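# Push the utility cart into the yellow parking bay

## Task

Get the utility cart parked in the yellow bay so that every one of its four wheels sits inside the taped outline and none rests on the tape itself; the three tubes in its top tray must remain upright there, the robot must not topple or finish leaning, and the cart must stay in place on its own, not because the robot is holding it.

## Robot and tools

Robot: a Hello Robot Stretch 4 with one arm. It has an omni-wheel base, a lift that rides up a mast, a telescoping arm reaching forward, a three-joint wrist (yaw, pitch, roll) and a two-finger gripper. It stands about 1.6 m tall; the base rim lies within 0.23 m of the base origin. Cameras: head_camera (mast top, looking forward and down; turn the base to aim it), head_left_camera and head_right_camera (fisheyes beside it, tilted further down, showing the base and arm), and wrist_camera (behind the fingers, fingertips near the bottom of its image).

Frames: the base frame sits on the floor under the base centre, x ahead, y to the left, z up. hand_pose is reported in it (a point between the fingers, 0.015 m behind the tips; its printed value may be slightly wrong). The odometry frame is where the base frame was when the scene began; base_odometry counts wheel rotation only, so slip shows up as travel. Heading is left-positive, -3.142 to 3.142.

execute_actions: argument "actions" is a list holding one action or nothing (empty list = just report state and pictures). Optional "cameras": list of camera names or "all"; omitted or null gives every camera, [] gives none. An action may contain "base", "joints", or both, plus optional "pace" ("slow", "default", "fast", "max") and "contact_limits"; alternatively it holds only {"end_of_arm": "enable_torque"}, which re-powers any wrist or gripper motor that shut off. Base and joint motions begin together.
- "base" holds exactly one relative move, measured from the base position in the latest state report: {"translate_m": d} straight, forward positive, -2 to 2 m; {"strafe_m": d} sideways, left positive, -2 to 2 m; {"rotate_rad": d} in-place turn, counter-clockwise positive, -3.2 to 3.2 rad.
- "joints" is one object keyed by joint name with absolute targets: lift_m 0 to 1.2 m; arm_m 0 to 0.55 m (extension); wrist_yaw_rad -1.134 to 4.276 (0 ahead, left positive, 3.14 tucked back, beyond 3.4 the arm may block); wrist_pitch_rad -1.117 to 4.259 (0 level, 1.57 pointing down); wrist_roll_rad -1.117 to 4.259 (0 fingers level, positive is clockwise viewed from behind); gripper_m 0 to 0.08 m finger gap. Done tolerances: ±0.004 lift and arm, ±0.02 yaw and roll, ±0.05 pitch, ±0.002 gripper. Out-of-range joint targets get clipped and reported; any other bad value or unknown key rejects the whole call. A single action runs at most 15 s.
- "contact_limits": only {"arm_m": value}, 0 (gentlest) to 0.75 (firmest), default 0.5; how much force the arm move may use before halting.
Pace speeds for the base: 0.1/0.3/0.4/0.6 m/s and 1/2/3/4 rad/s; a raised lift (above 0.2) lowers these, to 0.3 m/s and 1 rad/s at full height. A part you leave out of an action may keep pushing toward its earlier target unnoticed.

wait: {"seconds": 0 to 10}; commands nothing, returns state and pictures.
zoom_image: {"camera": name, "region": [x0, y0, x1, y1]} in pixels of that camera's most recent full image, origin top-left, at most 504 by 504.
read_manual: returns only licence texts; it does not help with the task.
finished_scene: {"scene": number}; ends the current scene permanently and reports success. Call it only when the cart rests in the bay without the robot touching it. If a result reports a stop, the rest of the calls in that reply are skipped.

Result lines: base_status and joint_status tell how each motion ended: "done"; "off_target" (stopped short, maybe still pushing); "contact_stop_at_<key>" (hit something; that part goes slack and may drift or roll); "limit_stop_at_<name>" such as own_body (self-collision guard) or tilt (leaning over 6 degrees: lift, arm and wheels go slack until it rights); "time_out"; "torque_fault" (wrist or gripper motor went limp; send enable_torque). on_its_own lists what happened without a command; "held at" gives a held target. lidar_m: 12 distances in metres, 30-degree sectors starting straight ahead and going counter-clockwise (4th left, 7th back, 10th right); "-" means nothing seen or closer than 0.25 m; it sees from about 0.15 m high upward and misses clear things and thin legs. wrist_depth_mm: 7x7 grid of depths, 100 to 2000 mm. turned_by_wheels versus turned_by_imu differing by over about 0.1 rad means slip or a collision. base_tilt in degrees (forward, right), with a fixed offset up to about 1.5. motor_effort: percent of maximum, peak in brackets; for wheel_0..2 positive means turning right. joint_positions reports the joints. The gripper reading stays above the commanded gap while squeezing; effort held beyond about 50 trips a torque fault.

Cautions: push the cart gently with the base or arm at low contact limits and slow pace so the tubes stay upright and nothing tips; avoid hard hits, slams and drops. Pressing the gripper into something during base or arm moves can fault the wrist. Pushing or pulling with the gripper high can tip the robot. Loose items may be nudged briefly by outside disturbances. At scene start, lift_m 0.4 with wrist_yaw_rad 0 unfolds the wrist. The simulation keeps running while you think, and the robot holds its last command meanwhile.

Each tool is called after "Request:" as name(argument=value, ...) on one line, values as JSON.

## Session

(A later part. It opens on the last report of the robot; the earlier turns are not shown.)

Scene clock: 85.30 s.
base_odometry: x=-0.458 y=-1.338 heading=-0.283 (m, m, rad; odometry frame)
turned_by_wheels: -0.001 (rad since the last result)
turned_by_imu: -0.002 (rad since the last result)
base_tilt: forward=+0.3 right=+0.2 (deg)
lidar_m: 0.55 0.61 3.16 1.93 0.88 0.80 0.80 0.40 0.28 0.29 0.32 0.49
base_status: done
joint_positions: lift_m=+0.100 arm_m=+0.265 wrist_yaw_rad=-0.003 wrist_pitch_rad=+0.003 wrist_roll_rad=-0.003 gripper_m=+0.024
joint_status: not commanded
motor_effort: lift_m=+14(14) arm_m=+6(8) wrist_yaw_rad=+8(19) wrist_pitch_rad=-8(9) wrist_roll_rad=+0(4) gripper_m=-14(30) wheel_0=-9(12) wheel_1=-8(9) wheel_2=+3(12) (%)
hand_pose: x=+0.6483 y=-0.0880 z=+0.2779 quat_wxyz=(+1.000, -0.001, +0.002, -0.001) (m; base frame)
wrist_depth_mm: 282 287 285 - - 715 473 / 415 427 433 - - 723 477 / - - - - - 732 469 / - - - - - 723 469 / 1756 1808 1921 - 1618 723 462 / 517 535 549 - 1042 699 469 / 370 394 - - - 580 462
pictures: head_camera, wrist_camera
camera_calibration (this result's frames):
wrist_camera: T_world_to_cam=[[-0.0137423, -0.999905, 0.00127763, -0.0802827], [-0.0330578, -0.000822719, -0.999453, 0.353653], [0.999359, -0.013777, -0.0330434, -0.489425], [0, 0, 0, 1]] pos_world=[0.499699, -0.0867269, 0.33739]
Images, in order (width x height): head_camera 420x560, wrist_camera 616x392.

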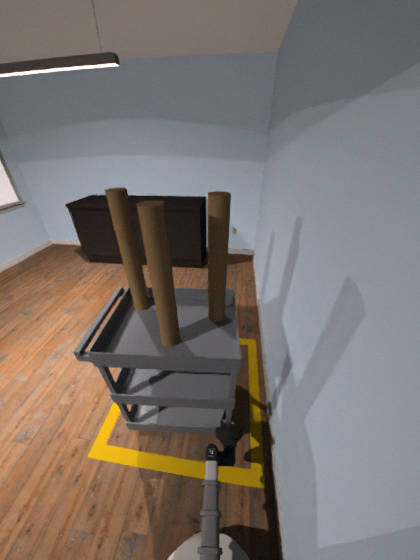

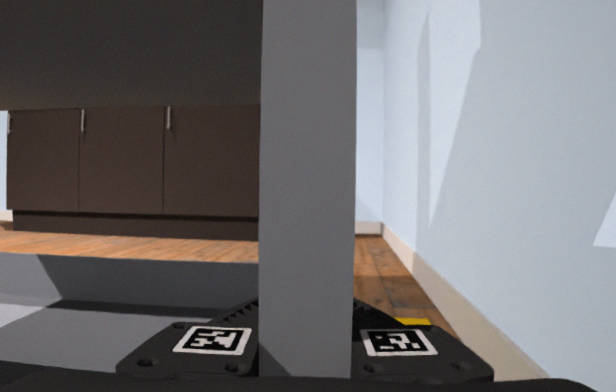

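Request:
execute_actions(actions=[{"joints": {"gripper_m": 0.07}}], cameras=[])

Request:
execute_actions(actions=[{"joints": {"arm_m": 0.15}}])

Scene clock: 86.90 s.
base_odometry: x=-0.458 y=-1.338 heading=-0.282 (m, m, rad; odometry frame)
turned_by_wheels: +0.000 (rad since the last result)
turned_by_imu: +0.000 (rad since the last result)
base_tilt: forward=+0.3 right=+0.2 (deg)
lidar_m: 0.55 0.59 3.17 1.87 0.87 0.84 0.83 0.37 0.30 0.26 0.30 0.47
base_status: not commanded
joint_positions: lift_m=+0.100 arm_m=+0.265 wrist_yaw_rad=+0.000 wrist_pitch_rad=+0.003 wrist_roll_rad=-0.003 gripper_m=+0.070
joint_status: all done
motor_effort: lift_m=+14(14) arm_m=+6(6) wrist_yaw_rad=+1(7) wrist_pitch_rad=-9(8) wrist_roll_rad=+2(2) gripper_m=+4(14) wheel_0=-6(10) wheel_1=-6(8) wheel_2=+3(3) (%)
hand_pose: x=+0.6485 y=-0.0875 z=+0.2779 quat_wxyz=(+1.000, -0.001, +0.002, +0.000) (m; base frame)
wrist_depth_mm: 282 286 285 - 1708 732 480 / 413 427 436 - 1756 741 488 / - - - - 1756 750 473 / - - - - 1708 741 477 / 1756 1808 1921 - 1430 732 469 / 521 530 508 - 517 654 477 / - - 248 - 140 - -
pictures: none
No camera images: the call's "cameras" was empty. Leave "cameras" out to get every camera's image.

Scene clock: 88.27 s.
base_odometry: x=-0.458 y=-1.338 heading=-0.282 (m, m, rad; odometry frame)
turned_by_wheels: +0.000 (rad since the last result)
turned_by_imu: -0.001 (rad since the last result)
base_tilt: forward=+0.4 right=+0.3 (deg)
lidar_m: 0.55 0.60 3.18 1.97 0.92 0.85 0.81 0.39 0.29 0.28 0.34 0.48
base_status: not commanded
joint_positions: lift_m=+0.100 arm_m=+0.152 wrist_yaw_rad=+0.000 wrist_pitch_rad=+0.003 wrist_roll_rad=-0.003 gripper_m=+0.070
joint_status: all done
motor_effort: lift_m=+14(14) arm_m=-9(10) wrist_yaw_rad=+0(1) wrist_pitch_rad=-8(9) wrist_roll_rad=+0(1) gripper_m=+6(5) wheel_0=-6(6) wheel_1=-5(5) wheel_2=+3(3) (%)
hand_pose: x=+0.5351 y=-0.0874 z=+0.2780 quat_wxyz=(+1.000, -0.001, +0.001, +0.000) (m; base frame)
wrist_depth_mm: 279 283 282 253 - 707 466 / 413 421 430 351 - 715 469 / - - - 647 - 707 459 / - - - - - 715 455 / 668 668 668 214 1661 707 452 / 521 535 512 214 931 627 462 / - - 249 216 404 - -
pictures: head_camera, head_left_camera, head_right_camera, wrist_camera
camera_calibration (this result's frames):
wrist_camera: T_world_to_cam=[[-0.0112534, -0.999936, 0.00131276, -0.0826536], [-0.0327303, -0.000943791, -0.999464, 0.349798], [0.999401, -0.0112903, -0.0327176, -0.376195], [0, 0, 0, 1]] pos_world=[0.386489, -0.0865655, 0.337411]
Images, in order (width x height): head_camera 420x560, head_left_camera 420x672, head_right_camera 420x672, wrist_camera 616x392.

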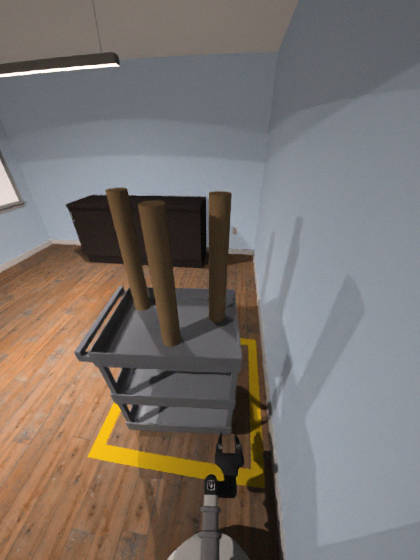

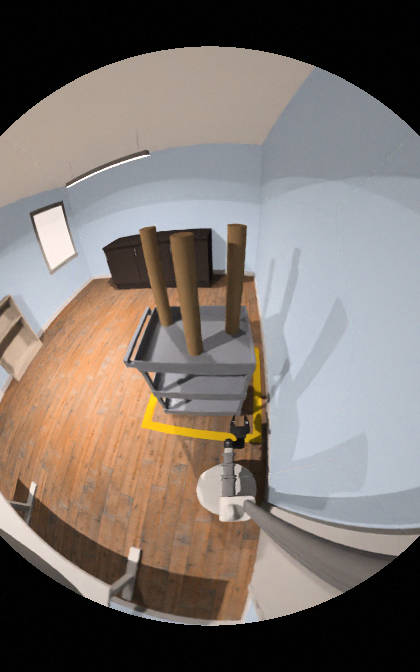

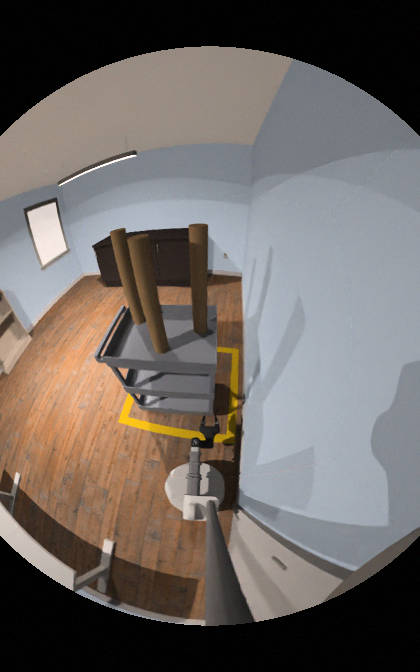

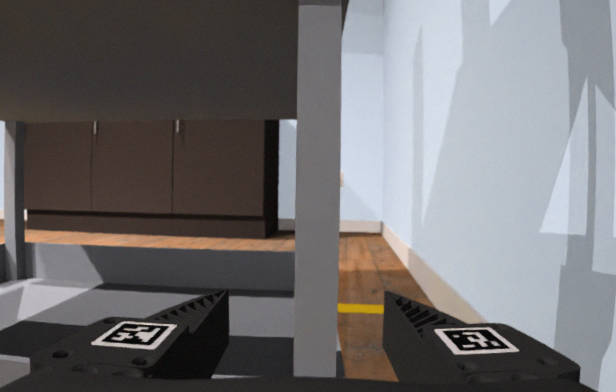

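Request:
execute_actions(actions=[])

Scene clock: 88.63 s.
base_odometry: x=-0.458 y=-1.338 heading=-0.282 (m, m, rad; odometry frame)
turned_by_wheels: +0.000 (rad since the last result)
turned_by_imu: +0.000 (rad since the last result)
base_tilt: forward=+0.3 right=+0.2 (deg)
lidar_m: 0.56 0.58 3.17 1.92 0.90 0.84 0.82 0.37 0.28 0.25 0.31 0.48
base_status: not commanded
joint_positions: lift_m=+0.100 arm_m=+0.152 wrist_yaw_rad=+0.000 wrist_pitch_rad=+0.003 wrist_roll_rad=-0.003 gripper_m=+0.070
joint_status: all done
motor_effort: lift_m=+14(14) arm_m=-9(10) wrist_yaw_rad=+0(1) wrist_pitch_rad=-7(9) wrist_roll_rad=+2(1) gripper_m=+4(5) wheel_0=-5(6) wheel_1=-5(5) wheel_2=+3(3) (%)
hand_pose: x=+0.5351 y=-0.0874 z=+0.2780 quat_wxyz=(+1.000, -0.001, +0.001, +0.000) (m; base frame)
wrist_depth_mm: 279 283 282 253 - 707 459 / 413 424 430 349 - 707 469 / - - - 640 - 723 459 / - - - - - 715 459 / 676 668 668 213 1618 707 452 / 525 535 512 214 946 634 462 / - - 250 215 407 - -
pictures: head_camera, head_left_camera, head_right_camera, wrist_camera
camera_calibration (this result's frames):
wrist_camera: T_world_to_cam=[[-0.0112533, -0.999936, 0.00131285, -0.0826536], [-0.0327303, -0.000943882, -0.999464, 0.349798], [0.999401, -0.0112903, -0.0327176, -0.376195], [0, 0, 0, 1]] pos_world=[0.386489, -0.0865655, 0.337411]
Images, in order (width x height): head_camera 420x560, head_left_camera 420x672, head_right_camera 420x672, wrist_camera 616x392.

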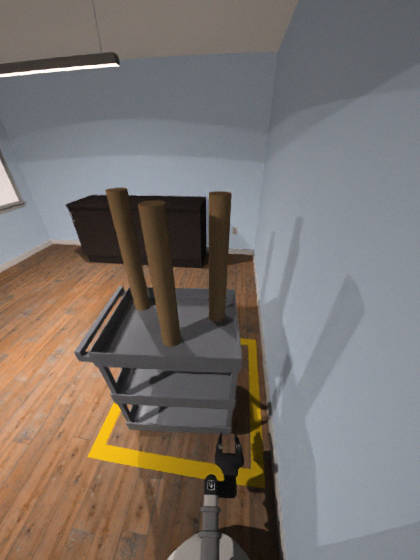

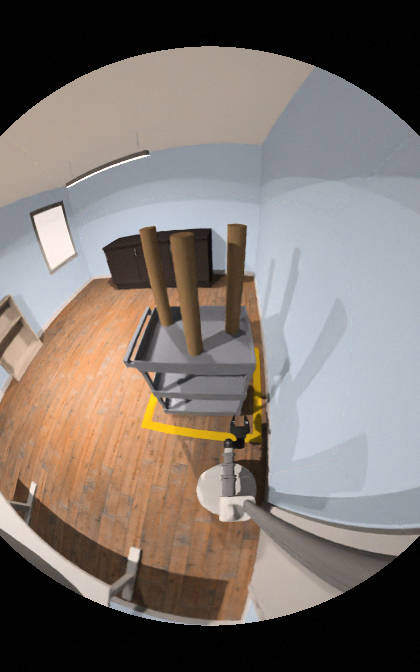

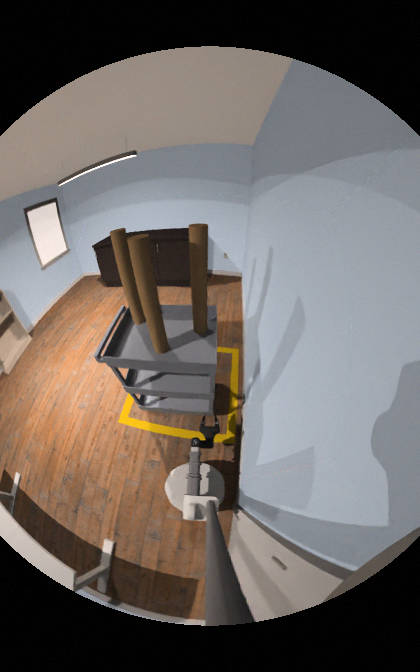

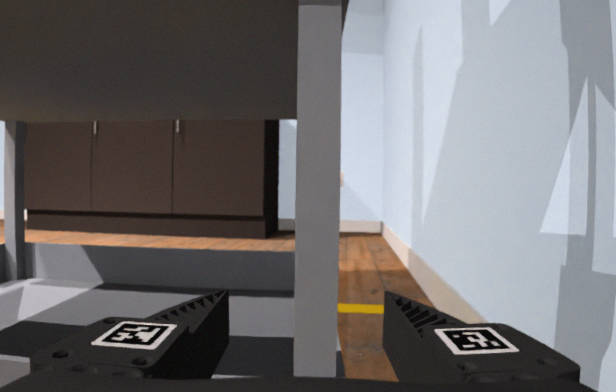

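Request:
zoom_image(camera="head_camera", region=[70, 320, 290, 500])

Request:
zoom_image(camera="head_left_camera", region=[110, 300, 290, 460])

Region (70, 320, 290, 500) of head_camera's 420x560 image, scaled by 2.291, with more detail than that image has; it fills the top 412 rows of this view, and the rest is white.

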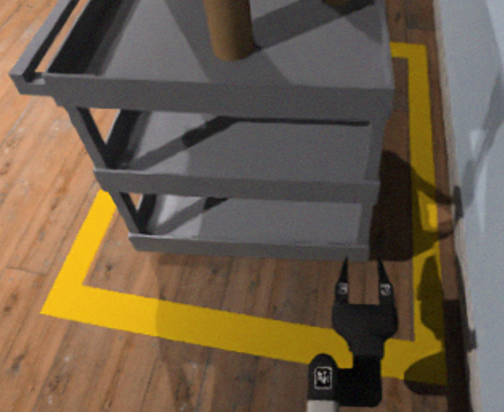

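Region (110, 300, 290, 460) of head_left_camera's 420x672 image, scaled by 2.800, with more detail than that image has.

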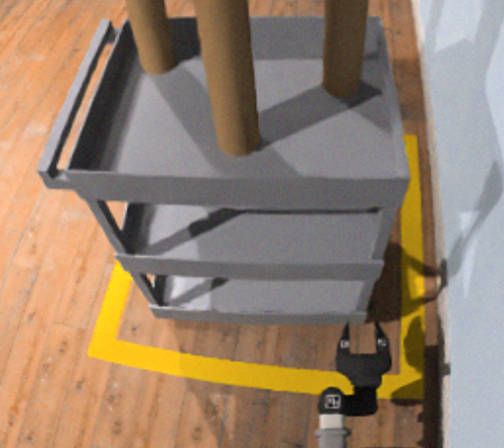

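Request:
finished_scene(scene=1)

The scene is finished: the task was done.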